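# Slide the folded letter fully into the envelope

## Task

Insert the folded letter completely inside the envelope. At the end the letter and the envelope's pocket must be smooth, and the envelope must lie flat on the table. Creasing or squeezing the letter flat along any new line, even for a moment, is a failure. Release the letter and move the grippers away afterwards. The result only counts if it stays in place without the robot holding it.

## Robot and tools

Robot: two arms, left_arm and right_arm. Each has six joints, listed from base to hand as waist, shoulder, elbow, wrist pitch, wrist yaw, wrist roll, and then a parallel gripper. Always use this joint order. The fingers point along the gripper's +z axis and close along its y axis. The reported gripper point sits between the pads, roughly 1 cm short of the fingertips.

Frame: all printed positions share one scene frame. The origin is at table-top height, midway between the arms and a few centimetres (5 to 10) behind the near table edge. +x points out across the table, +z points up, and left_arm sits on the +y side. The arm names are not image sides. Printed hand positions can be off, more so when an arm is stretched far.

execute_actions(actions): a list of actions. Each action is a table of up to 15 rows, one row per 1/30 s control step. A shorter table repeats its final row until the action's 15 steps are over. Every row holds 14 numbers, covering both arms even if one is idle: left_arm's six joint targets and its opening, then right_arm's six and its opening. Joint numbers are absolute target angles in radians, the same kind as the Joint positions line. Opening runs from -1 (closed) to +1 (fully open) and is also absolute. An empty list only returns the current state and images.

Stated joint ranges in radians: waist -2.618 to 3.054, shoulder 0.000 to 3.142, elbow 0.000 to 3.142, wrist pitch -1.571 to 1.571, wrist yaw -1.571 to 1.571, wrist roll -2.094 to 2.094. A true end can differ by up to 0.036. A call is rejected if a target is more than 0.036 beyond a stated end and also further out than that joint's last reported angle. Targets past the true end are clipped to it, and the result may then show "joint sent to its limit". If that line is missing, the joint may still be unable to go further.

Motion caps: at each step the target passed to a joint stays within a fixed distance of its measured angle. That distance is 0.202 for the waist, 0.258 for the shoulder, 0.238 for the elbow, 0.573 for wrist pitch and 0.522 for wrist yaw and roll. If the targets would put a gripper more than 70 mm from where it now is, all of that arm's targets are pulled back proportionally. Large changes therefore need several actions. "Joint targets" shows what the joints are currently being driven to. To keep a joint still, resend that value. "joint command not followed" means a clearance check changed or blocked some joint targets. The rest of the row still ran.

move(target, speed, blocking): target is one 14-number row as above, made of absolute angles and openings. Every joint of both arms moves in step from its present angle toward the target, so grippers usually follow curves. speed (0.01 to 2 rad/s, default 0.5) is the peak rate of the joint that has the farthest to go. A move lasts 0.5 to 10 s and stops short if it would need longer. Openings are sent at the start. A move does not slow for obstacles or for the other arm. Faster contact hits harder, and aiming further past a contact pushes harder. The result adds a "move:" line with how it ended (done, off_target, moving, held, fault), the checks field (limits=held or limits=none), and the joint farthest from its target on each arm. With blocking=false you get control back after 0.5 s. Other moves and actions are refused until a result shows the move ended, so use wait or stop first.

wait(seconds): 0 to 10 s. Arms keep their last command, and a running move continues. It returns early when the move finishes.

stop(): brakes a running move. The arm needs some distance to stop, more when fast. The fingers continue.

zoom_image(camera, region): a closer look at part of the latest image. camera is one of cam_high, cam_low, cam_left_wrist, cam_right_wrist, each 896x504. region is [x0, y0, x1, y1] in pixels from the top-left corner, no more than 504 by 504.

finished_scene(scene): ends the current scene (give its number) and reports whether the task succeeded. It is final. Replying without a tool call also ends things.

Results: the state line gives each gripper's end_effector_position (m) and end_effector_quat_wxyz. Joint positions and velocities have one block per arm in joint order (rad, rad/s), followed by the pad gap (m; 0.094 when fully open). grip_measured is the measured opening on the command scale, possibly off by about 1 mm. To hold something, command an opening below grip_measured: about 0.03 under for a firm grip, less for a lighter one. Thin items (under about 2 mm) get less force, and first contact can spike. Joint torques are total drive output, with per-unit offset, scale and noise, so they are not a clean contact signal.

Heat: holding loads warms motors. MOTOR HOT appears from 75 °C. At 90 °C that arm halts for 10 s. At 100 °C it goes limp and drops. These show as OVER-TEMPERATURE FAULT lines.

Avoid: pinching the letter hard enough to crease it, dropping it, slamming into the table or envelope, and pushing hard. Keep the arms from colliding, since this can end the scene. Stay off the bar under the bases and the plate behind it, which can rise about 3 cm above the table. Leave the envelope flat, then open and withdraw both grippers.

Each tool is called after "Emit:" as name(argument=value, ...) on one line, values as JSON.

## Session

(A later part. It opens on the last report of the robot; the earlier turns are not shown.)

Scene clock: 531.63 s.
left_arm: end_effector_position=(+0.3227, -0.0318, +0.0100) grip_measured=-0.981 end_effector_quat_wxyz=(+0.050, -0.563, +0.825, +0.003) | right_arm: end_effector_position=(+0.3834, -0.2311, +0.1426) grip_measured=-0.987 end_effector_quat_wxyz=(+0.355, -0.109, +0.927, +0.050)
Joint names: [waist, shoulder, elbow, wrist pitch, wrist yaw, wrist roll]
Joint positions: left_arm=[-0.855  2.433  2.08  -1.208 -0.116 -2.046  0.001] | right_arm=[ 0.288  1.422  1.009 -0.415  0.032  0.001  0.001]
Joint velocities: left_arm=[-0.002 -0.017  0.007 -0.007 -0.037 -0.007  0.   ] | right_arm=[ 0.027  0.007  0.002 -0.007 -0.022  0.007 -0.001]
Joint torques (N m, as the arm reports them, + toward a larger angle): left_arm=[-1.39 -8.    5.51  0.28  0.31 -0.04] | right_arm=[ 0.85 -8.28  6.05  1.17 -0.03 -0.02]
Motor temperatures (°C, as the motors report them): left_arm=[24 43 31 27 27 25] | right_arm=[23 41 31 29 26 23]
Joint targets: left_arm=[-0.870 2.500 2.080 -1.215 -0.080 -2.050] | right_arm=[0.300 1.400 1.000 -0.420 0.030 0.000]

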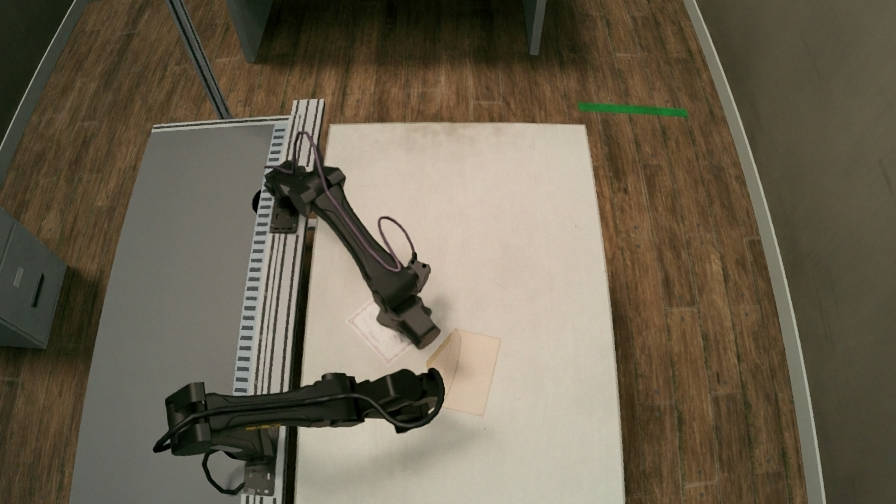

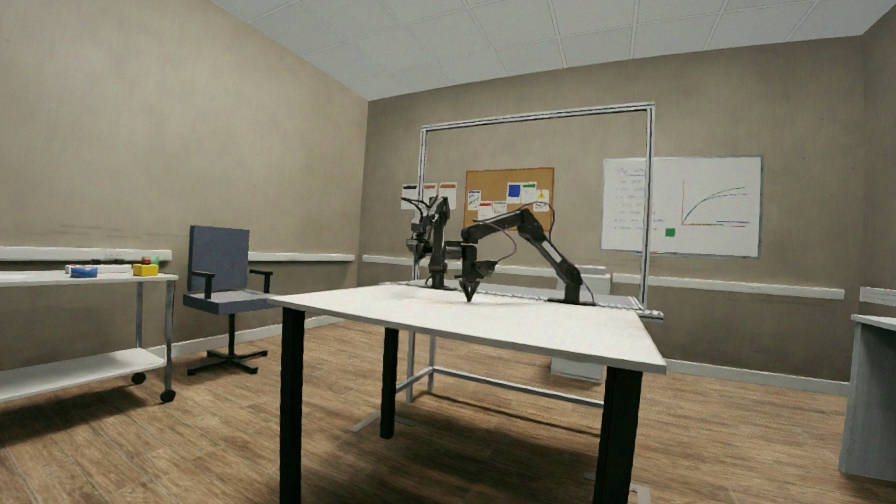

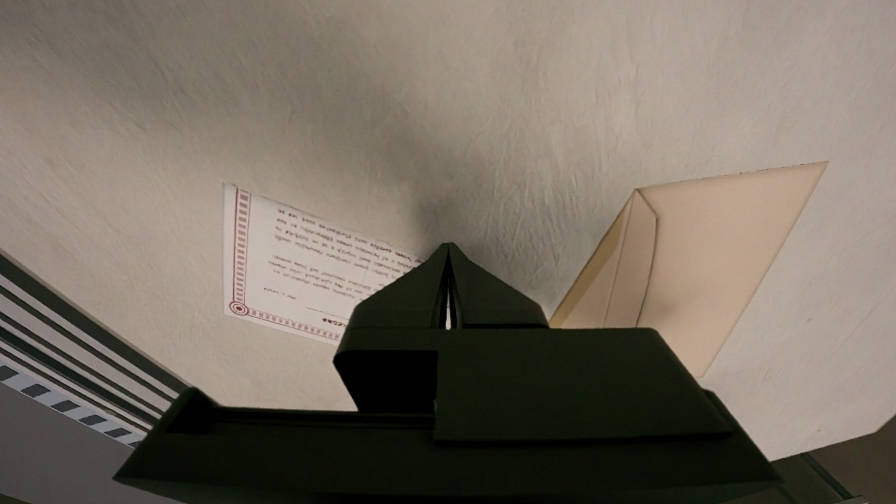

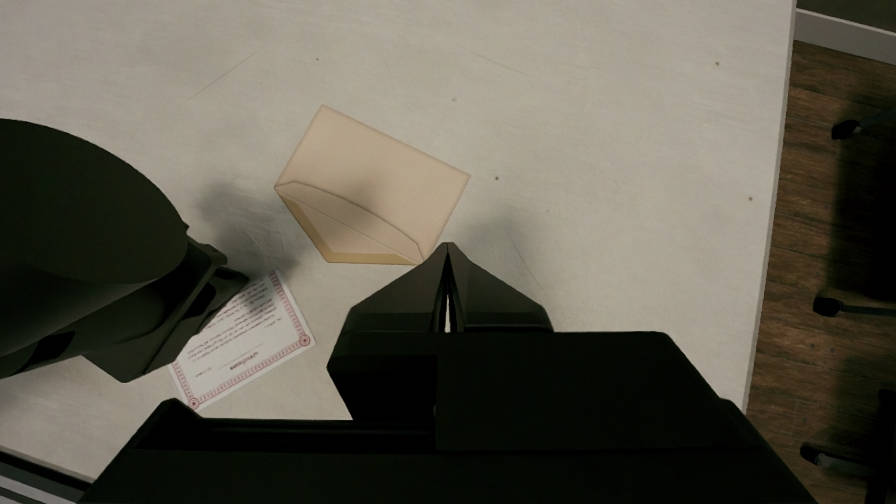

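Emit:
execute_actions(actions=[[[-0.89,2.51,2.10,-1.22,-0.08,-2.05,-1,0.2,1.35,1.0,-0.42,0.03,0,-1]],[[-0.91,2.52,2.12,-1.23,-0.08,-2.05,-1,0.1,1.3,1.0,-0.42,0.03,0,-1]],[[-0.93,2.53,2.135,-1.235,-0.08,-2.05,-1,0.05,1.3,1.0,-0.42,0.03,0,-1]],[[-0.95,2.535,2.15,-1.24,-0.08,-2.05,-1,0.05,1.3,1.0,-0.42,0.03,0,-1]],[[-0.97,2.54,2.16,-1.245,-0.08,-2.05,-1,0.05,1.3,1.0,-0.42,0.03,0,-1]],[[-0.99,2.545,2.17,-1.25,-0.08,-2.05,-1,0.05,1.3,1.0,-0.42,0.03,0,-1]],[[-1.01,2.545,2.17,-1.25,-0.08,-2.05,-1,0.05,1.3,1.0,-0.42,0.03,0,-1]],[[-1.03,2.545,2.17,-1.25,-0.08,-2.05,-1,0.05,1.3,1.0,-0.42,0.03,0,-1]]])

Scene clock: 542.67 s.
left_arm: end_effector_position=(+0.2683, -0.0920, +0.0103) grip_measured=-0.981 end_effector_quat_wxyz=(+0.045, -0.494, +0.868, -0.009) | right_arm: end_effector_position=(+0.3902, -0.3236, +0.1756) grip_measured=-0.987 end_effector_quat_wxyz=(+0.399, -0.000, +0.917, +0.008)
Joint names: [waist, shoulder, elbow, wrist pitch, wrist yaw, wrist roll]
Joint positions: left_arm=[-1.017  2.483  2.168 -1.233 -0.105 -2.046  0.001] | right_arm=[ 0.056  1.321  1.007 -0.418  0.032  0.001  0.001]
Joint velocities: left_arm=[ 0.002 -0.007 -0.007 -0.037  0.007 -0.007 -0.002] | right_arm=[-0.002 -0.007 -0.017 -0.066 -0.007  0.095  0.001]
Joint torques (N m, as the arm reports them, + toward a larger angle): left_arm=[-1.19 -8.59  5.72  0.19  0.19 -0.03] | right_arm=[-0.37 -7.28  6.34  1.3  -0.03 -0.01]
Motor temperatures (°C, as the motors report them): left_arm=[24 43 31 26 27 25] | right_arm=[23 41 31 29 26 23]
Joint targets: left_arm=[-1.030 2.545 2.170 -1.250 -0.080 -2.050] | right_arm=[0.050 1.300 1.000 -0.420 0.030 -0.000]

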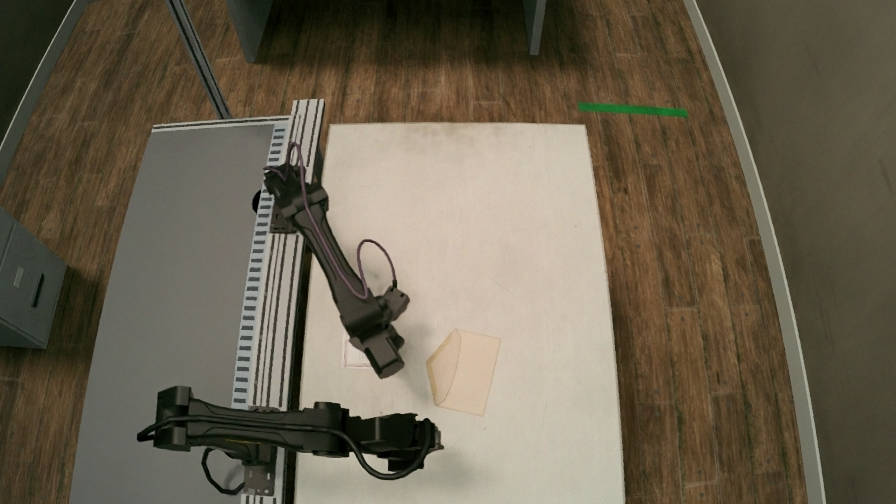

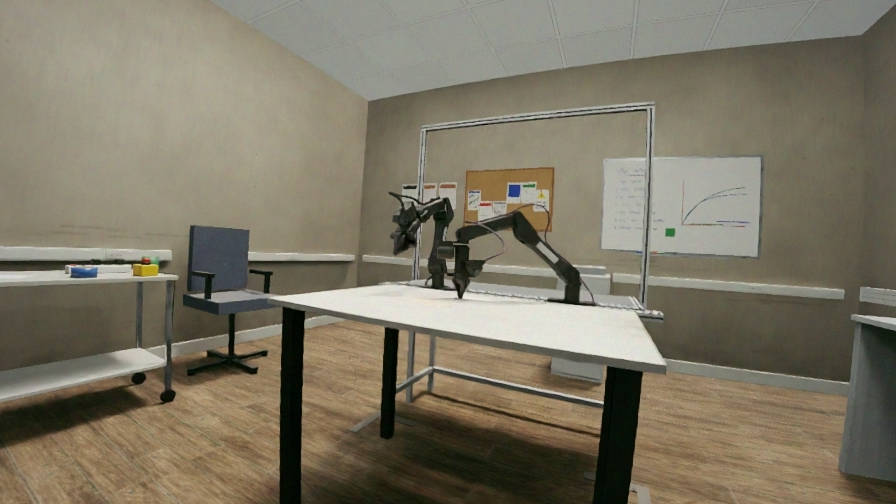

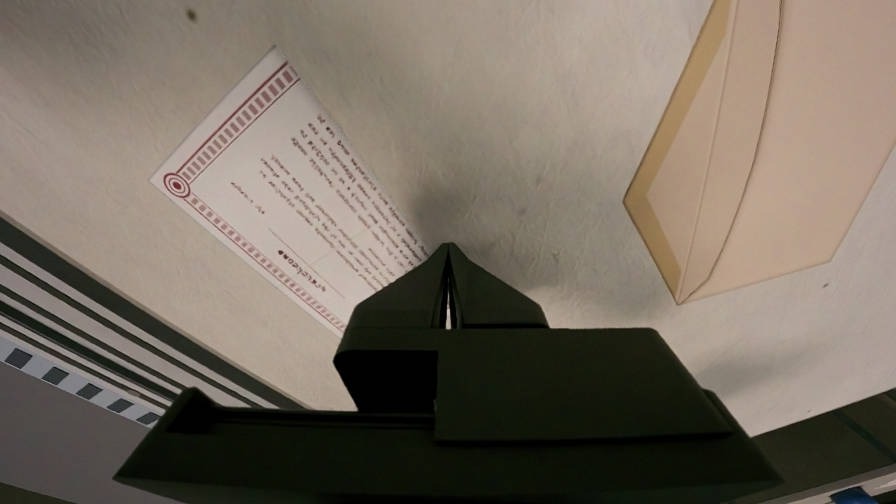

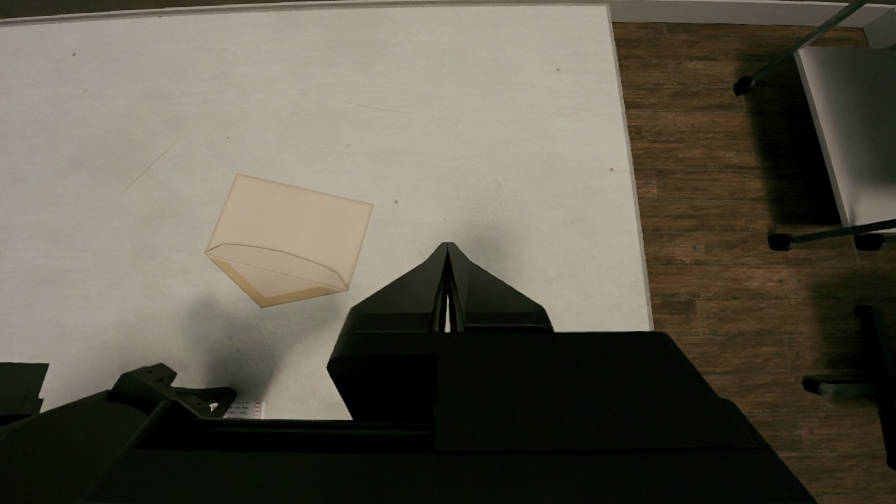

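Near 90°. Lift and look.

Emit:
execute_actions(actions=[[[-1.0,2.38,2.17,-1.25,-0.05,-1.8,-1,0.05,1.3,1.0,-0.42,0.03,0,-1]],[[-0.85,2.2,2.0,-1.2,-0.03,-1.4,-1,0.05,1.3,1.0,-0.42,0.03,0,-1]],[[-0.7,2.0,1.8,-1.1,0,-1.1,-0.4,0.05,1.3,1.0,-0.42,0.03,0,-1]],[[-0.55,1.85,1.6,-1.1,0,-1.0,0.2,0.05,1.3,1.0,-0.42,0.03,0,-1]]])

Emit:
zoom_image(camera="cam_high", region=[320,280,520,430])

Scene clock: 548.87 s.
left_arm: end_effector_position=(+0.3396, +0.1054, +0.1141) grip_measured=+0.198 end_effector_quat_wxyz=(+0.063, -0.235, +0.967, -0.072) | right_arm: end_effector_position=(+0.3902, -0.3236, +0.1756) grip_measured=-0.987 end_effector_quat_wxyz=(+0.399, -0.000, +0.917, +0.008)
Joint names: [waist, shoulder, elbow, wrist pitch, wrist yaw, wrist roll]
Joint positions: left_arm=[-0.544  1.876  1.609 -1.105  0.002 -1.013  0.056] | right_arm=[ 0.056  1.321  1.007 -0.418  0.032  0.001  0.001]
Joint velocities: left_arm=[ 0.007 -0.007  0.007  0.022 -0.007  0.081  0.   ] | right_arm=[ 0.007 -0.002 -0.007  0.007 -0.066 -0.007  0.   ]
Joint torques (N m, as the arm reports them, + toward a larger angle): left_arm=[ -0.55 -10.17   5.19   0.81  -0.04   0.07] | right_arm=[-0.36 -7.28  6.32  1.29 -0.03 -0.01]
Motor temperatures (°C, as the motors report them): left_arm=[25 44 31 26 27 25] | right_arm=[23 41 31 29 26 23]
Joint targets: left_arm=[-0.550 1.850 1.600 -1.100 0.000 -1.000] | right_arm=[0.050 1.300 1.000 -0.420 0.030 -0.000]

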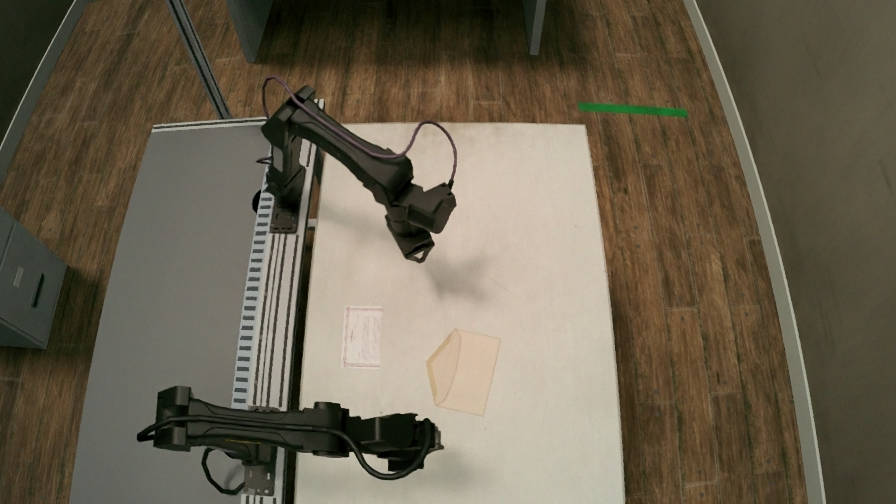

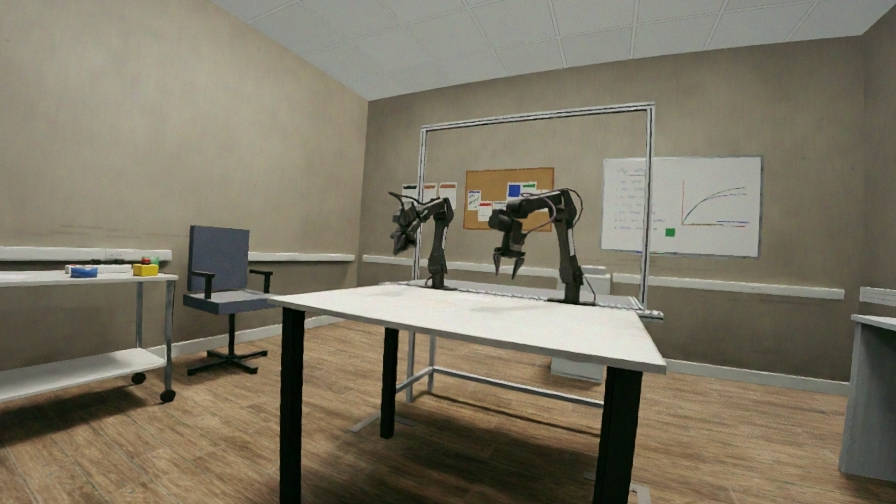

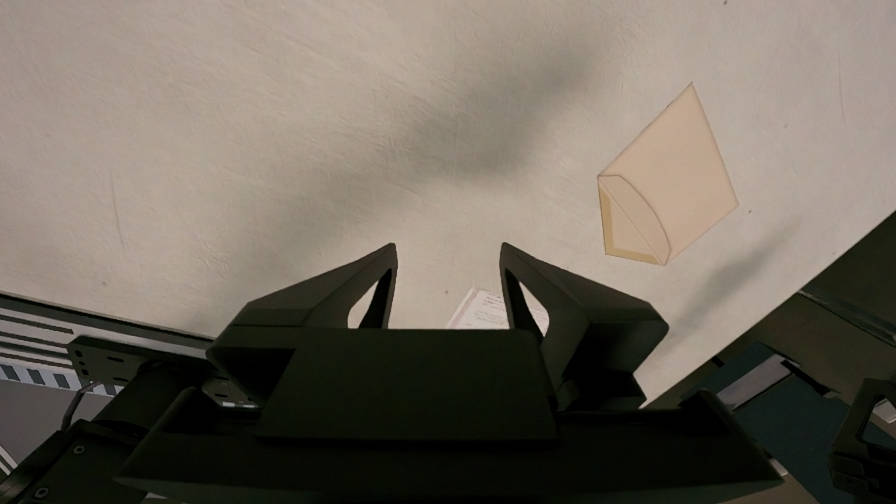

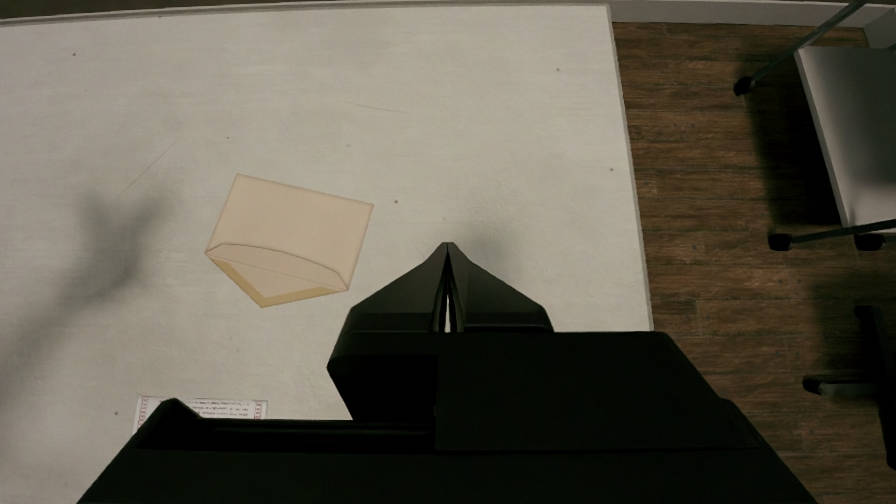

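Region (320, 280, 520, 430) of cam_high's 896x504 image, scaled by 2.520, with more detail than that image has; it fills the top 378 rows of this view, and the rest is white.

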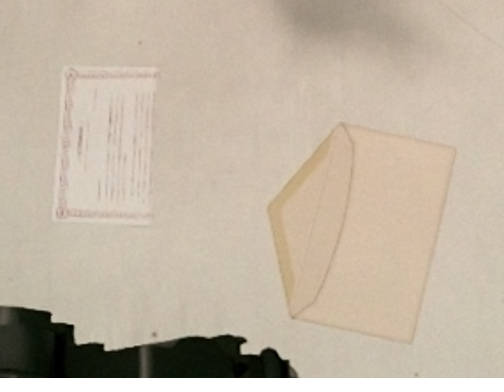

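Emit:
execute_actions(actions=[[[-0.4,1.7,1.5,-1.1,0,-1.0,0.2,0.12,1.55,1.1,-0.42,0.03,0,-1]],[[-0.3,1.6,1.4,-1.1,0,-1.0,0.2,0.16,1.78,1.18,-0.41,0.03,0,-1]],[[-0.3,1.6,1.4,-1.1,0,-1.0,0.2,0.17,1.90,1.21,-0.40,0.03,0,-1]],[[-0.3,1.6,1.4,-1.1,0,-1.0,0.2,0.17,1.95,1.21,-0.40,0.03,0,-1]],[[-0.3,1.6,1.4,-1.1,0,-1.0,0.2,0.19,1.99,1.21,-0.41,0.03,0,-1]],[[-0.3,1.6,1.4,-1.1,0,-1.0,0.2,0.23,1.99,1.21,-0.41,0.03,0,-1]],[[-0.3,1.6,1.4,-1.1,0,-1.0,0.2,0.27,1.99,1.21,-0.41,0.03,0,-1]],[[-0.3,1.6,1.4,-1.1,0,-1.0,0.2,0.31,1.99,1.21,-0.41,0.03,0,-1]]])

Scene clock: 565.57 s.
left_arm: end_effector_position=(+0.3312, +0.2110, +0.1415) grip_measured=+0.198 end_effector_quat_wxyz=(+0.093, -0.348, +0.929, -0.080) | right_arm: end_effector_position=(+0.4386, -0.2139, +0.0170) grip_measured=-0.987 end_effector_quat_wxyz=(+0.240, -0.117, +0.963, +0.024)
Joint names: [waist, shoulder, elbow, wrist pitch, wrist yaw, wrist roll]
Joint positions: left_arm=[-0.294  1.626  1.41  -1.098  0.004 -1.004  0.056] | right_arm=[ 0.292  1.94   1.212 -0.347  0.056  0.001  0.001]
Joint velocities: left_arm=[ 0.007  0.007  0.007 -0.066  0.051 -0.007  0.   ] | right_arm=[-0.007 -0.002  0.002  0.022  0.051  0.051 -0.   ]
Joint torques (N m, as the arm reports them, + toward a larger angle): left_arm=[-0.59 -8.12  5.15  0.84 -0.07  0.05] | right_arm=[ 1.22 -6.85  5.72  0.36 -0.3  -0.01]
Motor temperatures (°C, as the motors report them): left_arm=[24 45 31 27 27 25] | right_arm=[23 41 31 29 26 23]
Joint targets: left_arm=[-0.300 1.600 1.400 -1.100 -0.000 -1.000] | right_arm=[0.310 1.990 1.210 -0.410 0.030 -0.000]

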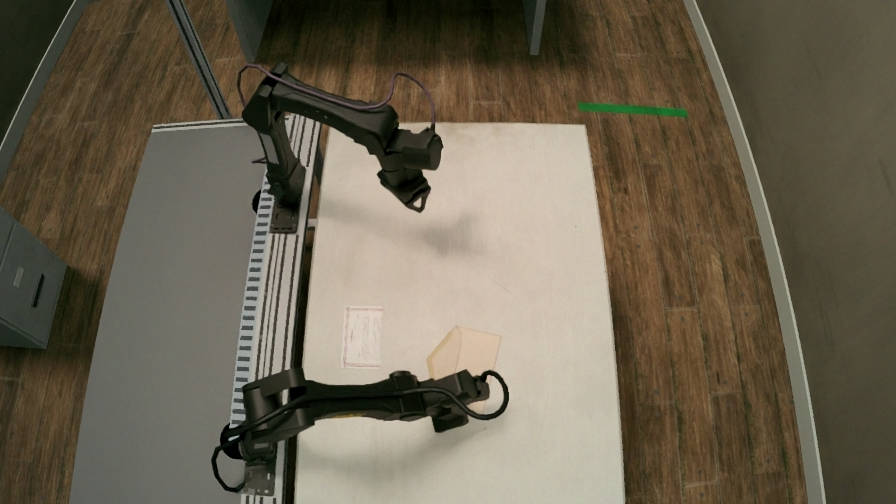

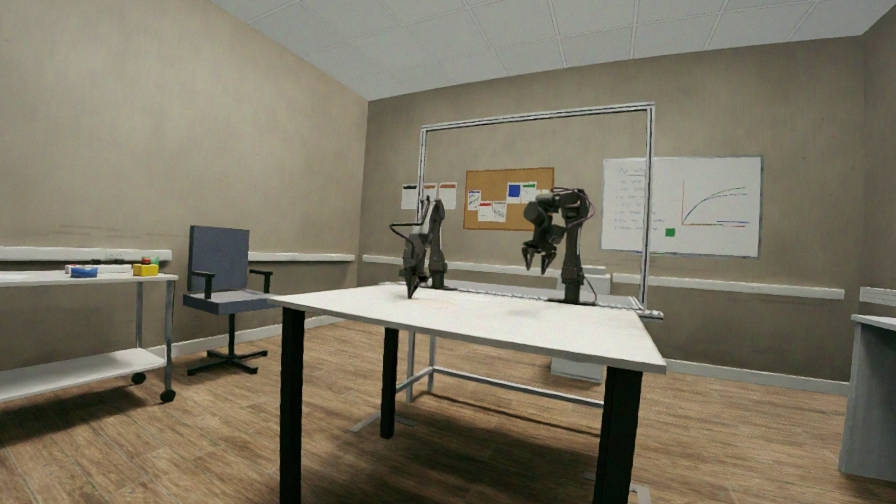

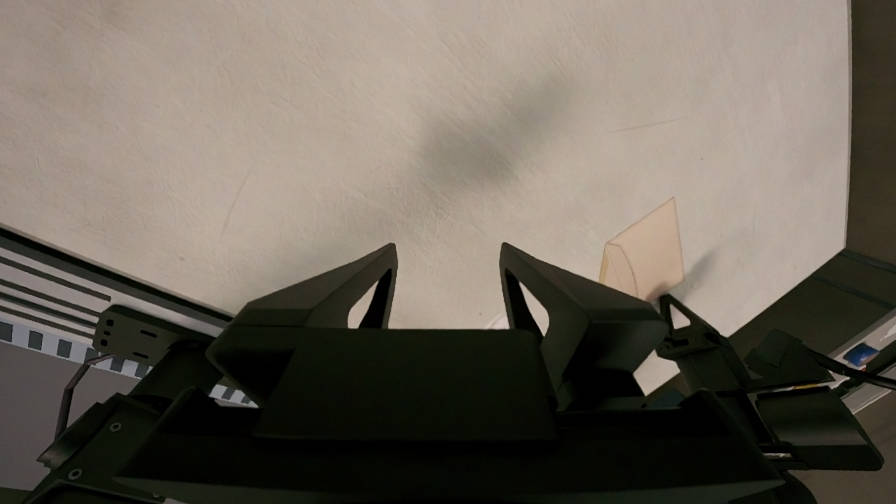

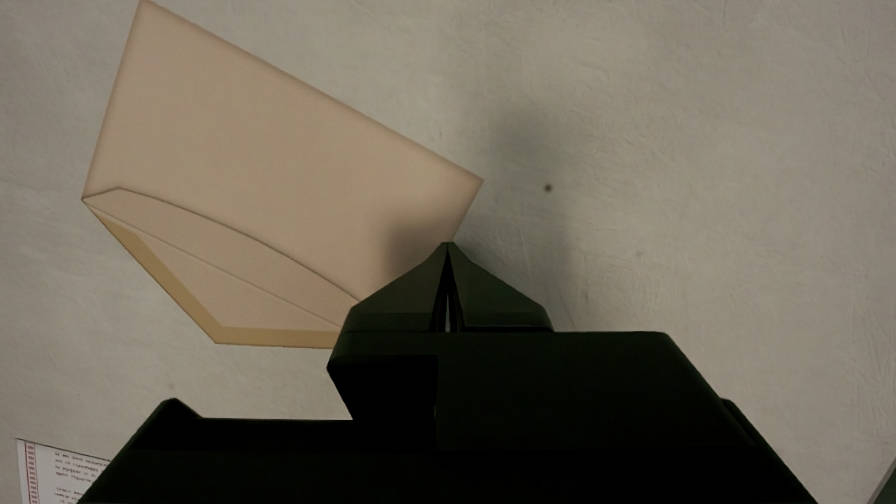

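Emit:
execute_actions(actions=[[[-0.3,1.6,1.4,-1.1,0,-1.0,0.2,0.34,1.995,1.22,-0.40,0.03,0,-1]],[[-0.3,1.6,1.4,-1.1,0,-1.0,0.2,0.37,2.005,1.23,-0.39,0.03,0,-1]],[[-0.3,1.6,1.4,-1.1,0,-1.0,0.2,0.40,2.015,1.24,-0.38,0.03,0,-1]],[[-0.3,1.6,1.4,-1.1,0,-1.0,0.2,0.43,2.025,1.25,-0.37,0.03,0,-1]],[[-0.3,1.6,1.4,-1.1,0,-1.0,0.2,0.46,2.035,1.26,-0.36,0.03,0,-1]]])

Scene clock: 572.93 s.
left_arm: end_effector_position=(+0.3312, +0.2110, +0.1415) grip_measured=+0.198 end_effector_quat_wxyz=(+0.093, -0.348, +0.929, -0.080) | right_arm: end_effector_position=(+0.4341, -0.1425, +0.0177) grip_measured=-0.987 end_effector_quat_wxyz=(+0.256, -0.186, +0.947, +0.045)
Joint names: [waist, shoulder, elbow, wrist pitch, wrist yaw, wrist roll]
Joint positions: left_arm=[-0.294  1.626  1.41  -1.098  0.004 -1.004  0.056] | right_arm=[ 0.44   1.988  1.256 -0.309  0.058  0.001  0.001]
Joint velocities: left_arm=[-0.007  0.017 -0.007  0.007 -0.022  0.037 -0.   ] | right_arm=[ 0.017  0.002 -0.002 -0.051 -0.051  0.022 -0.001]
Joint torques (N m, as the arm reports them, + toward a larger angle): left_arm=[-0.59 -8.13  5.14  0.84 -0.06  0.03] | right_arm=[ 1.27 -7.68  6.23  0.51 -0.27 -0.01]
Motor temperatures (°C, as the motors report them): left_arm=[24 44 31 27 27 25] | right_arm=[23 41 31 28 26 23]
Joint targets: left_arm=[-0.300 1.600 1.400 -1.100 0.000 -1.000] | right_arm=[0.460 2.035 1.260 -0.360 0.030 0.000]

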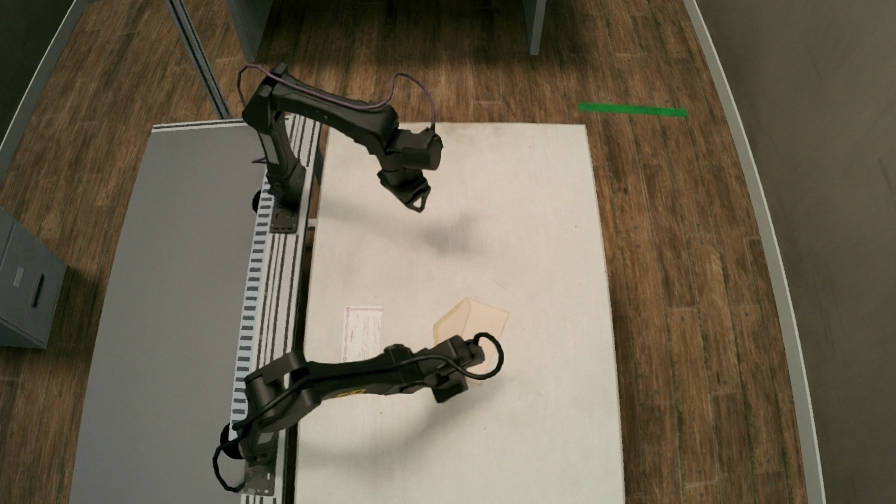

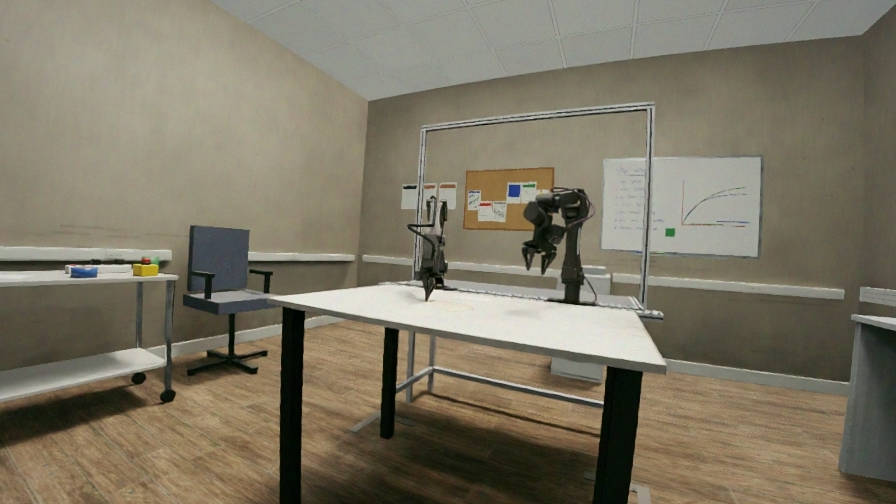

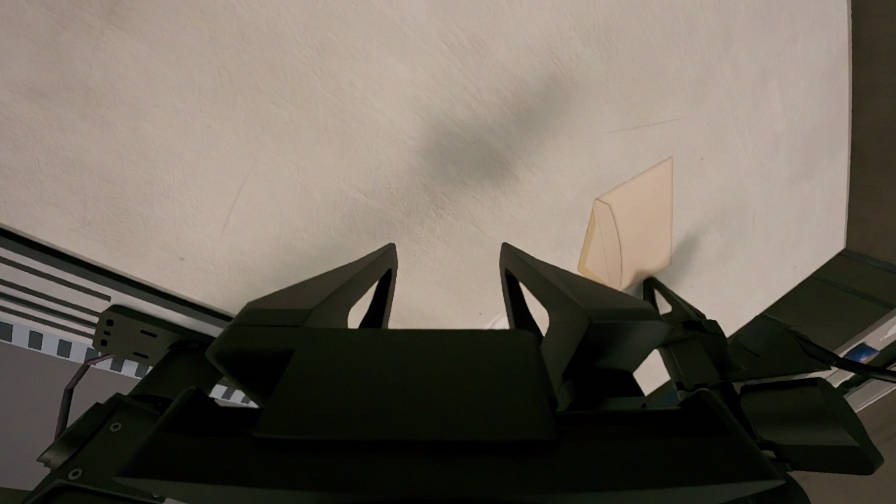

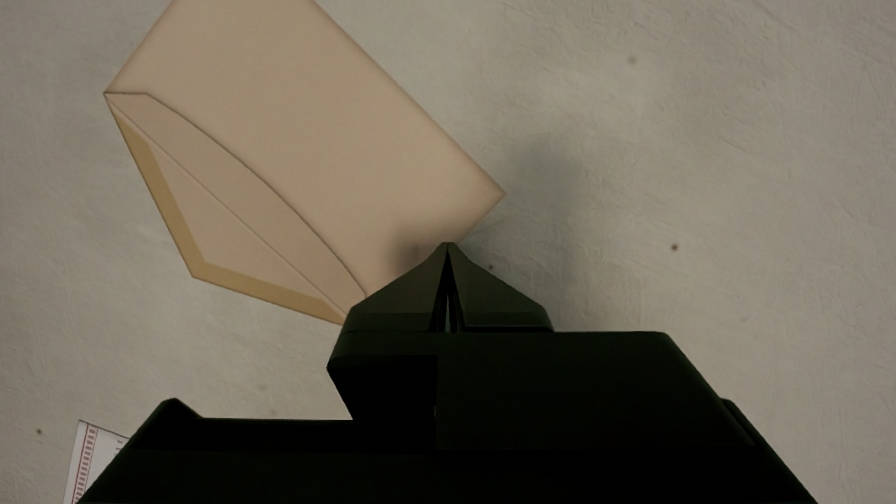

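Emit:
execute_actions(actions=[[[-0.4,1.8,1.45,-0.7,0,-0.5,-1,0.42,1.88,1.26,-0.36,0.03,0,-1]],[[-0.48,2.0,1.55,-0.3,0,0,-1,0.3,1.65,1.15,-0.4,0.03,0,-1]],[[-0.53,2.2,1.65,0,0,0,-1,0.15,1.45,1.0,-0.42,0.03,0,-1]],[[-0.545,2.30,1.69,0,0,0,-1,0.15,1.4,1.0,-0.42,0.03,0,-1]],[[-0.545,2.33,1.69,0,0,0,-1,0.15,1.4,1.0,-0.42,0.03,0,-1]]])

Scene clock: 580.57 s.
left_arm: end_effector_position=(+0.5391, -0.0078, +0.0571) grip_measured=-0.980 end_effector_quat_wxyz=(+0.427, +0.228, +0.867, -0.123) | right_arm: end_effector_position=(+0.3935, -0.2906, +0.1395) grip_measured=-0.987 end_effector_quat_wxyz=(+0.354, -0.040, +0.934, +0.020)
Joint names: [waist, shoulder, elbow, wrist pitch, wrist yaw, wrist roll]
Joint positions: left_arm=[-0.535  2.317  1.674 -0.    -0.001 -0.008  0.001] | right_arm=[ 0.138  1.423  1.009 -0.418  0.038  0.     0.001]
Joint velocities: left_arm=[-0.002 -0.007  0.007 -0.051 -0.066  0.007 -0.001] | right_arm=[-0.027 -0.007  0.007 -0.037 -0.007 -0.037 -0.001]
Joint torques (N m, as the arm reports them, + toward a larger angle): left_arm=[ -0.95 -11.57   7.61   1.91  -0.01   0.08] | right_arm=[ 0.82 -8.41  6.03  1.19 -0.09 -0.01]
Motor temperatures (°C, as the motors report them): left_arm=[24 44 31 27 27 25] | right_arm=[23 41 31 28 26 23]
Joint targets: left_arm=[-0.545 2.330 1.690 0.000 -0.000 -0.000] | right_arm=[0.150 1.400 1.000 -0.420 0.030 0.000]

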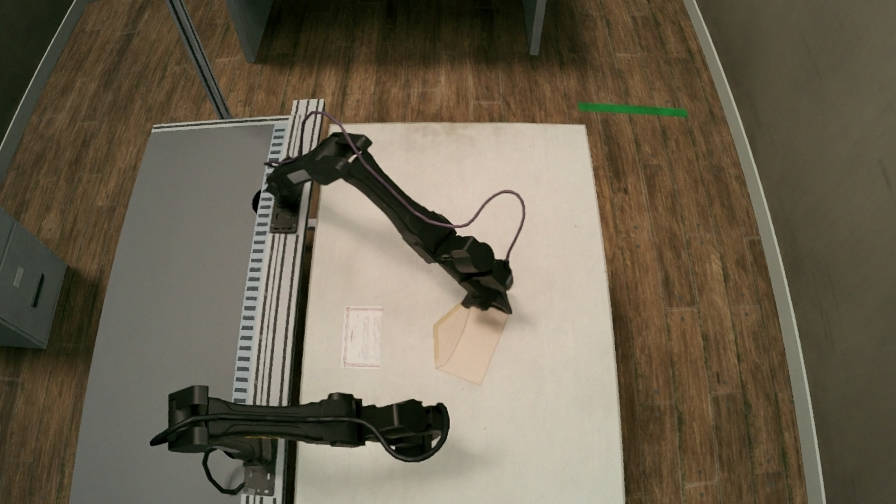

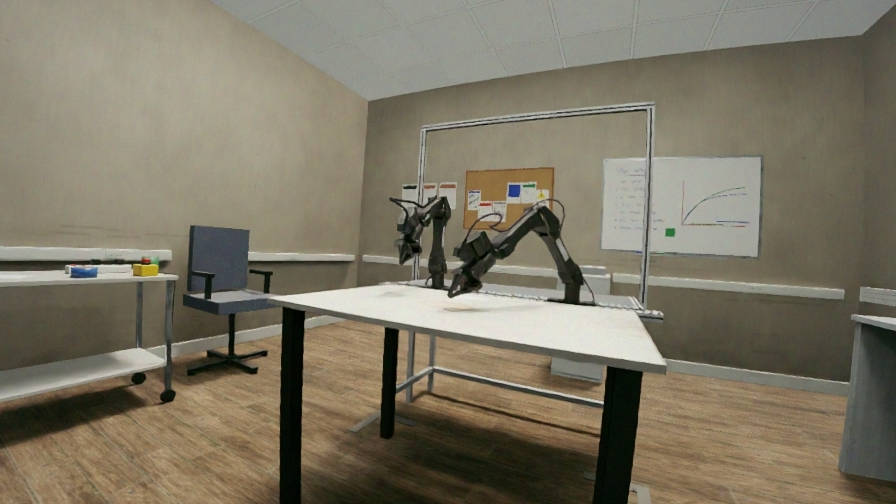

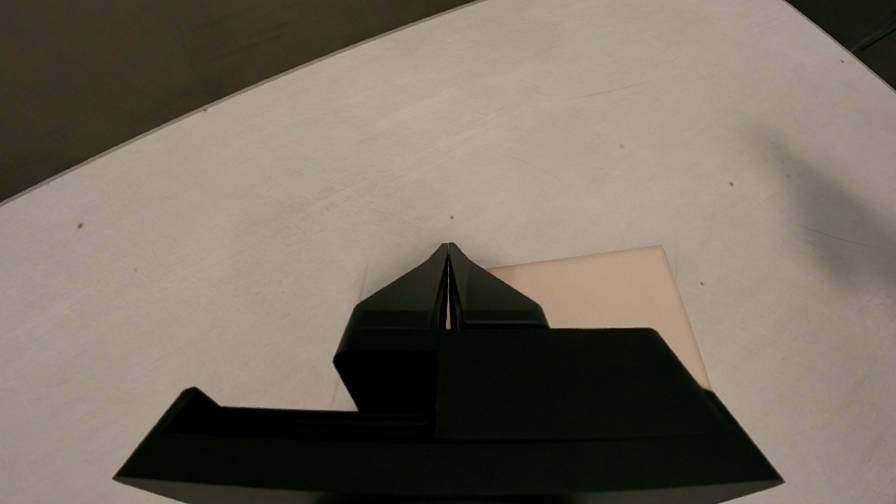

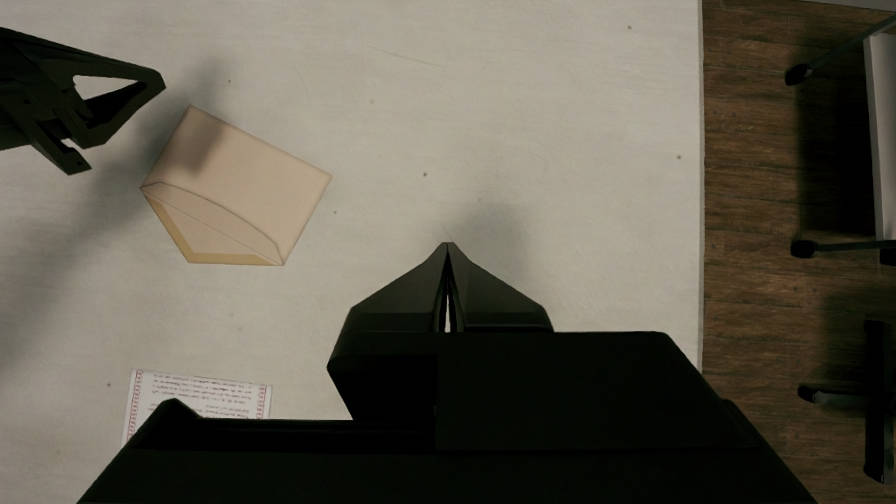

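Emit:
execute_actions(actions=[[[-0.585,2.37,1.75,0,0,0,-1,0.15,1.4,1.0,-0.42,0.03,0,-1]],[[-0.585,2.41,1.75,0,0,0,-1,0.15,1.4,1.0,-0.42,0.03,0,-1]],[[-0.585,2.44,1.75,0,0,0,-1,0.15,1.4,1.0,-0.42,0.03,0,-1]]])

Scene clock: 585.10 s.
left_arm: end_effector_position=(+0.5291, -0.0401, +0.0193) grip_measured=-0.980 end_effector_quat_wxyz=(+0.407, +0.253, +0.868, -0.129) | right_arm: end_effector_position=(+0.3935, -0.2906, +0.1395) grip_measured=-0.987 end_effector_quat_wxyz=(+0.354, -0.040, +0.934, +0.020)
Joint names: [waist, shoulder, elbow, wrist pitch, wrist yaw, wrist roll]
Joint positions: left_arm=[-0.586  2.422  1.734  0.007 -0.002 -0.007  0.001] | right_arm=[ 0.138  1.423  1.009 -0.418  0.038  0.     0.001]
Joint velocities: left_arm=[-0.012  0.002  0.012 -0.051 -0.007 -0.007  0.   ] | right_arm=[-0.017  0.007 -0.007  0.051 -0.037 -0.066  0.001]
Joint torques (N m, as the arm reports them, + toward a larger angle): left_arm=[  0.11 -11.67   7.36   1.79  -0.01   0.06] | right_arm=[ 0.83 -8.38  6.04  1.19 -0.09 -0.01]
Motor temperatures (°C, as the motors report them): left_arm=[24 46 32 28 27 25] | right_arm=[23 41 31 28 26 23]
Joint targets: left_arm=[-0.585 2.440 1.750 -0.000 0.000 -0.000] | right_arm=[0.150 1.400 1.000 -0.420 0.030 0.000]

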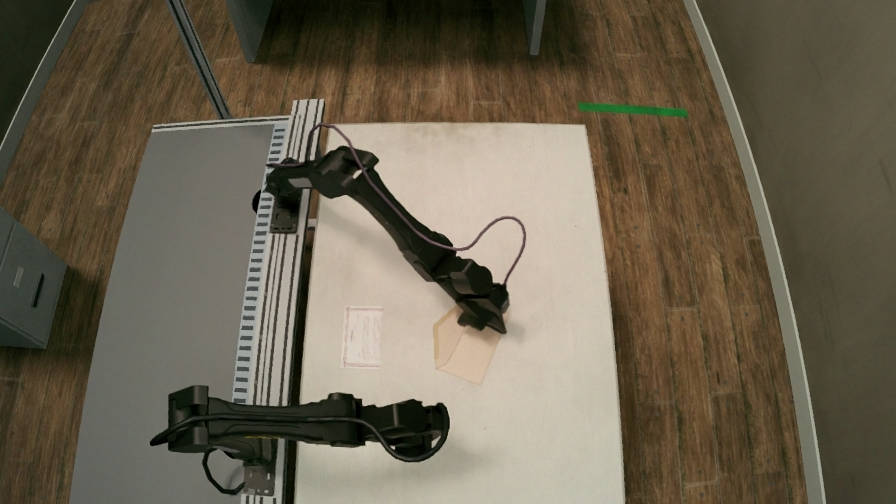

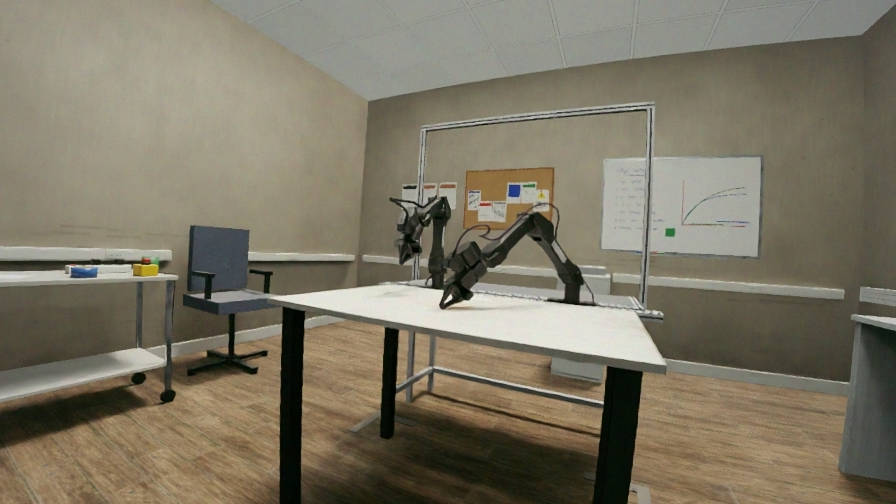

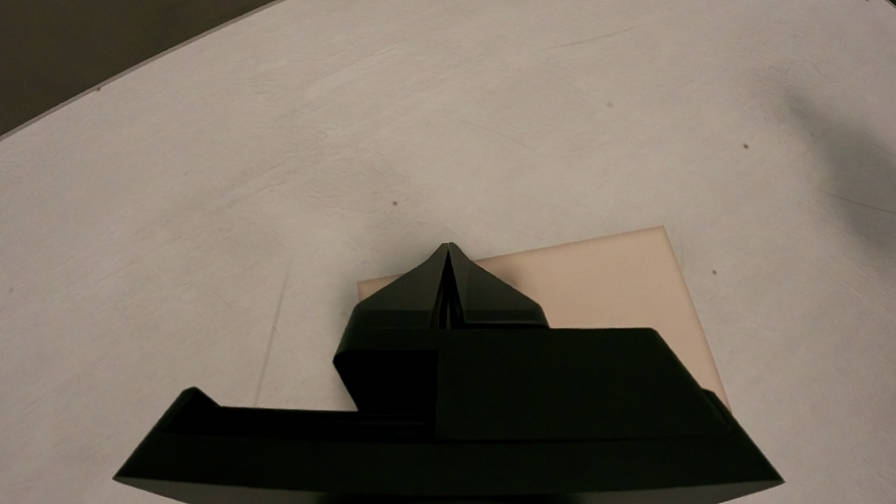

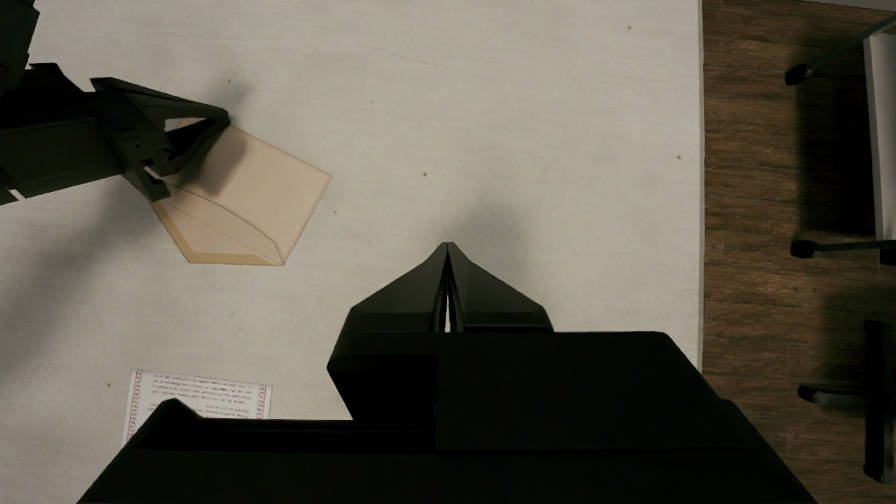

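Emit:
execute_actions(actions=[[[-0.585,2.47,1.75,0,0,0,-1,0.15,1.4,1.0,-0.42,0.03,0,-1]],[[-0.585,2.455,1.71,-0.03,0,0,-1,0.15,1.4,1.0,-0.42,0.03,0,-1]],[[-0.585,2.43,1.68,-0.05,0,0,-1,0.15,1.4,1.0,-0.42,0.03,0,-1]],[[-0.585,2.40,1.645,-0.07,0,0,-1,0.15,1.4,1.0,-0.42,0.03,0,-1]],[[-0.585,2.375,1.615,-0.085,0,0,-1,0.15,1.4,1.0,-0.42,0.03,0,-1]],[[-0.585,2.35,1.585,-0.10,0,0,-1,0.15,1.4,1.0,-0.42,0.03,0,-1]],[[-0.585,2.32,1.55,-0.12,0,0,-1,0.15,1.4,1.0,-0.42,0.03,0,-1]]])

Scene clock: 595.03 s.
left_arm: end_effector_position=(+0.4991, -0.0205, +0.0168) grip_measured=-0.980 end_effector_quat_wxyz=(+0.377, +0.257, +0.882, -0.120) | right_arm: end_effector_position=(+0.3935, -0.2906, +0.1395) grip_measured=-0.987 end_effector_quat_wxyz=(+0.354, -0.040, +0.934, +0.020)
Joint names: [waist, shoulder, elbow, wrist pitch, wrist yaw, wrist roll]
Joint positions: left_arm=[-0.586  2.316  1.584 -0.018 -0.002 -0.007  0.001] | right_arm=[ 0.138  1.423  1.009 -0.418  0.038  0.     0.001]
Joint velocities: left_arm=[-0.007 -0.007 -0.022 -0.022 -0.007  0.022  0.001] | right_arm=[-0.002  0.002 -0.017  0.037 -0.051  0.022  0.   ]
Joint torques (N m, as the arm reports them, + toward a larger angle): left_arm=[  0.12 -11.78   3.49   0.67   0.01   0.06] | right_arm=[ 0.82 -8.38  6.04  1.19 -0.09 -0.01]
Motor temperatures (°C, as the motors report them): left_arm=[24 48 32 28 27 25] | right_arm=[23 41 31 29 26 23]
Joint targets: left_arm=[-0.585 2.320 1.550 -0.120 -0.000 -0.000] | right_arm=[0.150 1.400 1.000 -0.420 0.030 -0.000]

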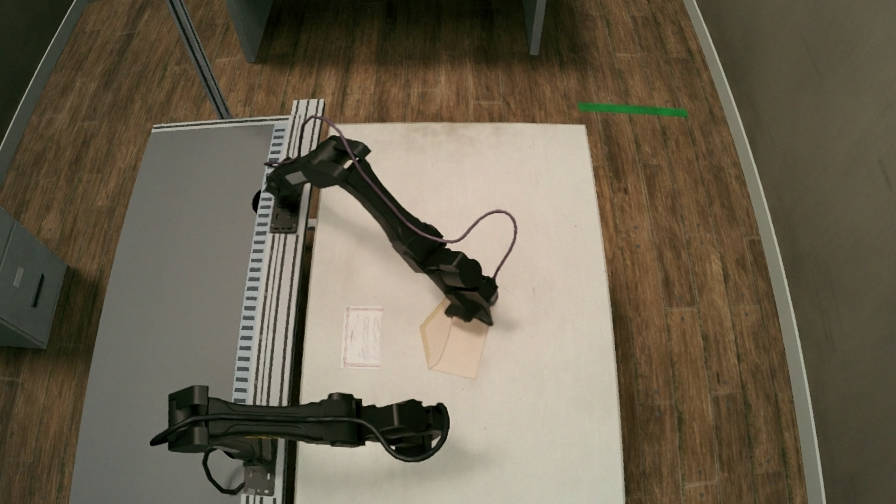

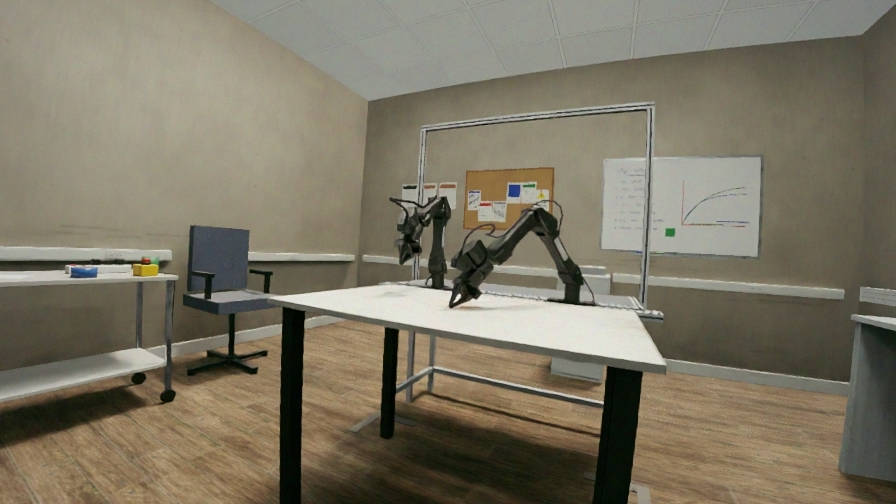

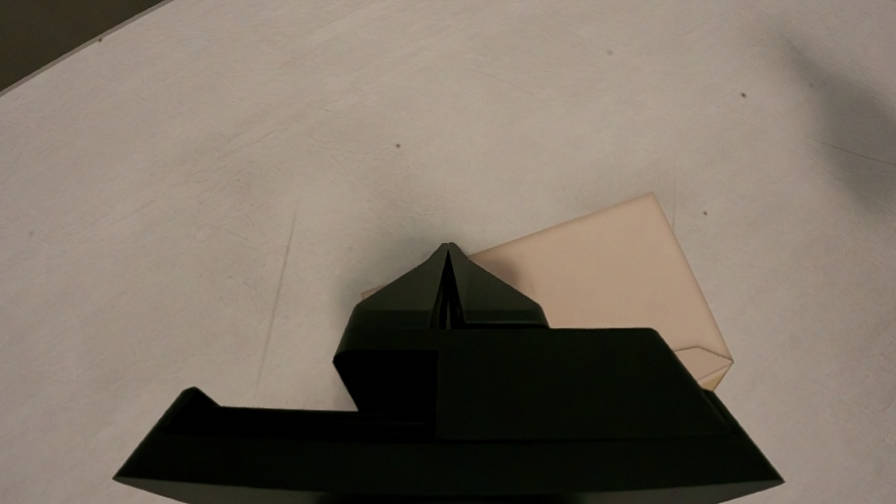

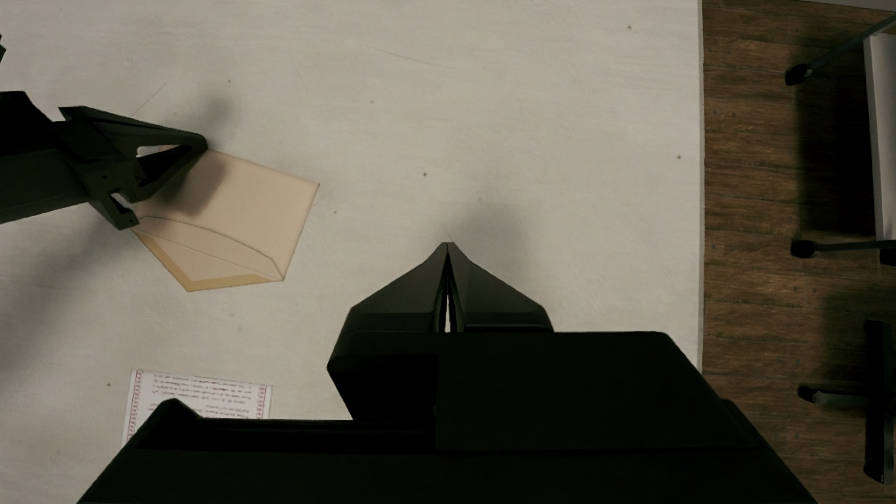

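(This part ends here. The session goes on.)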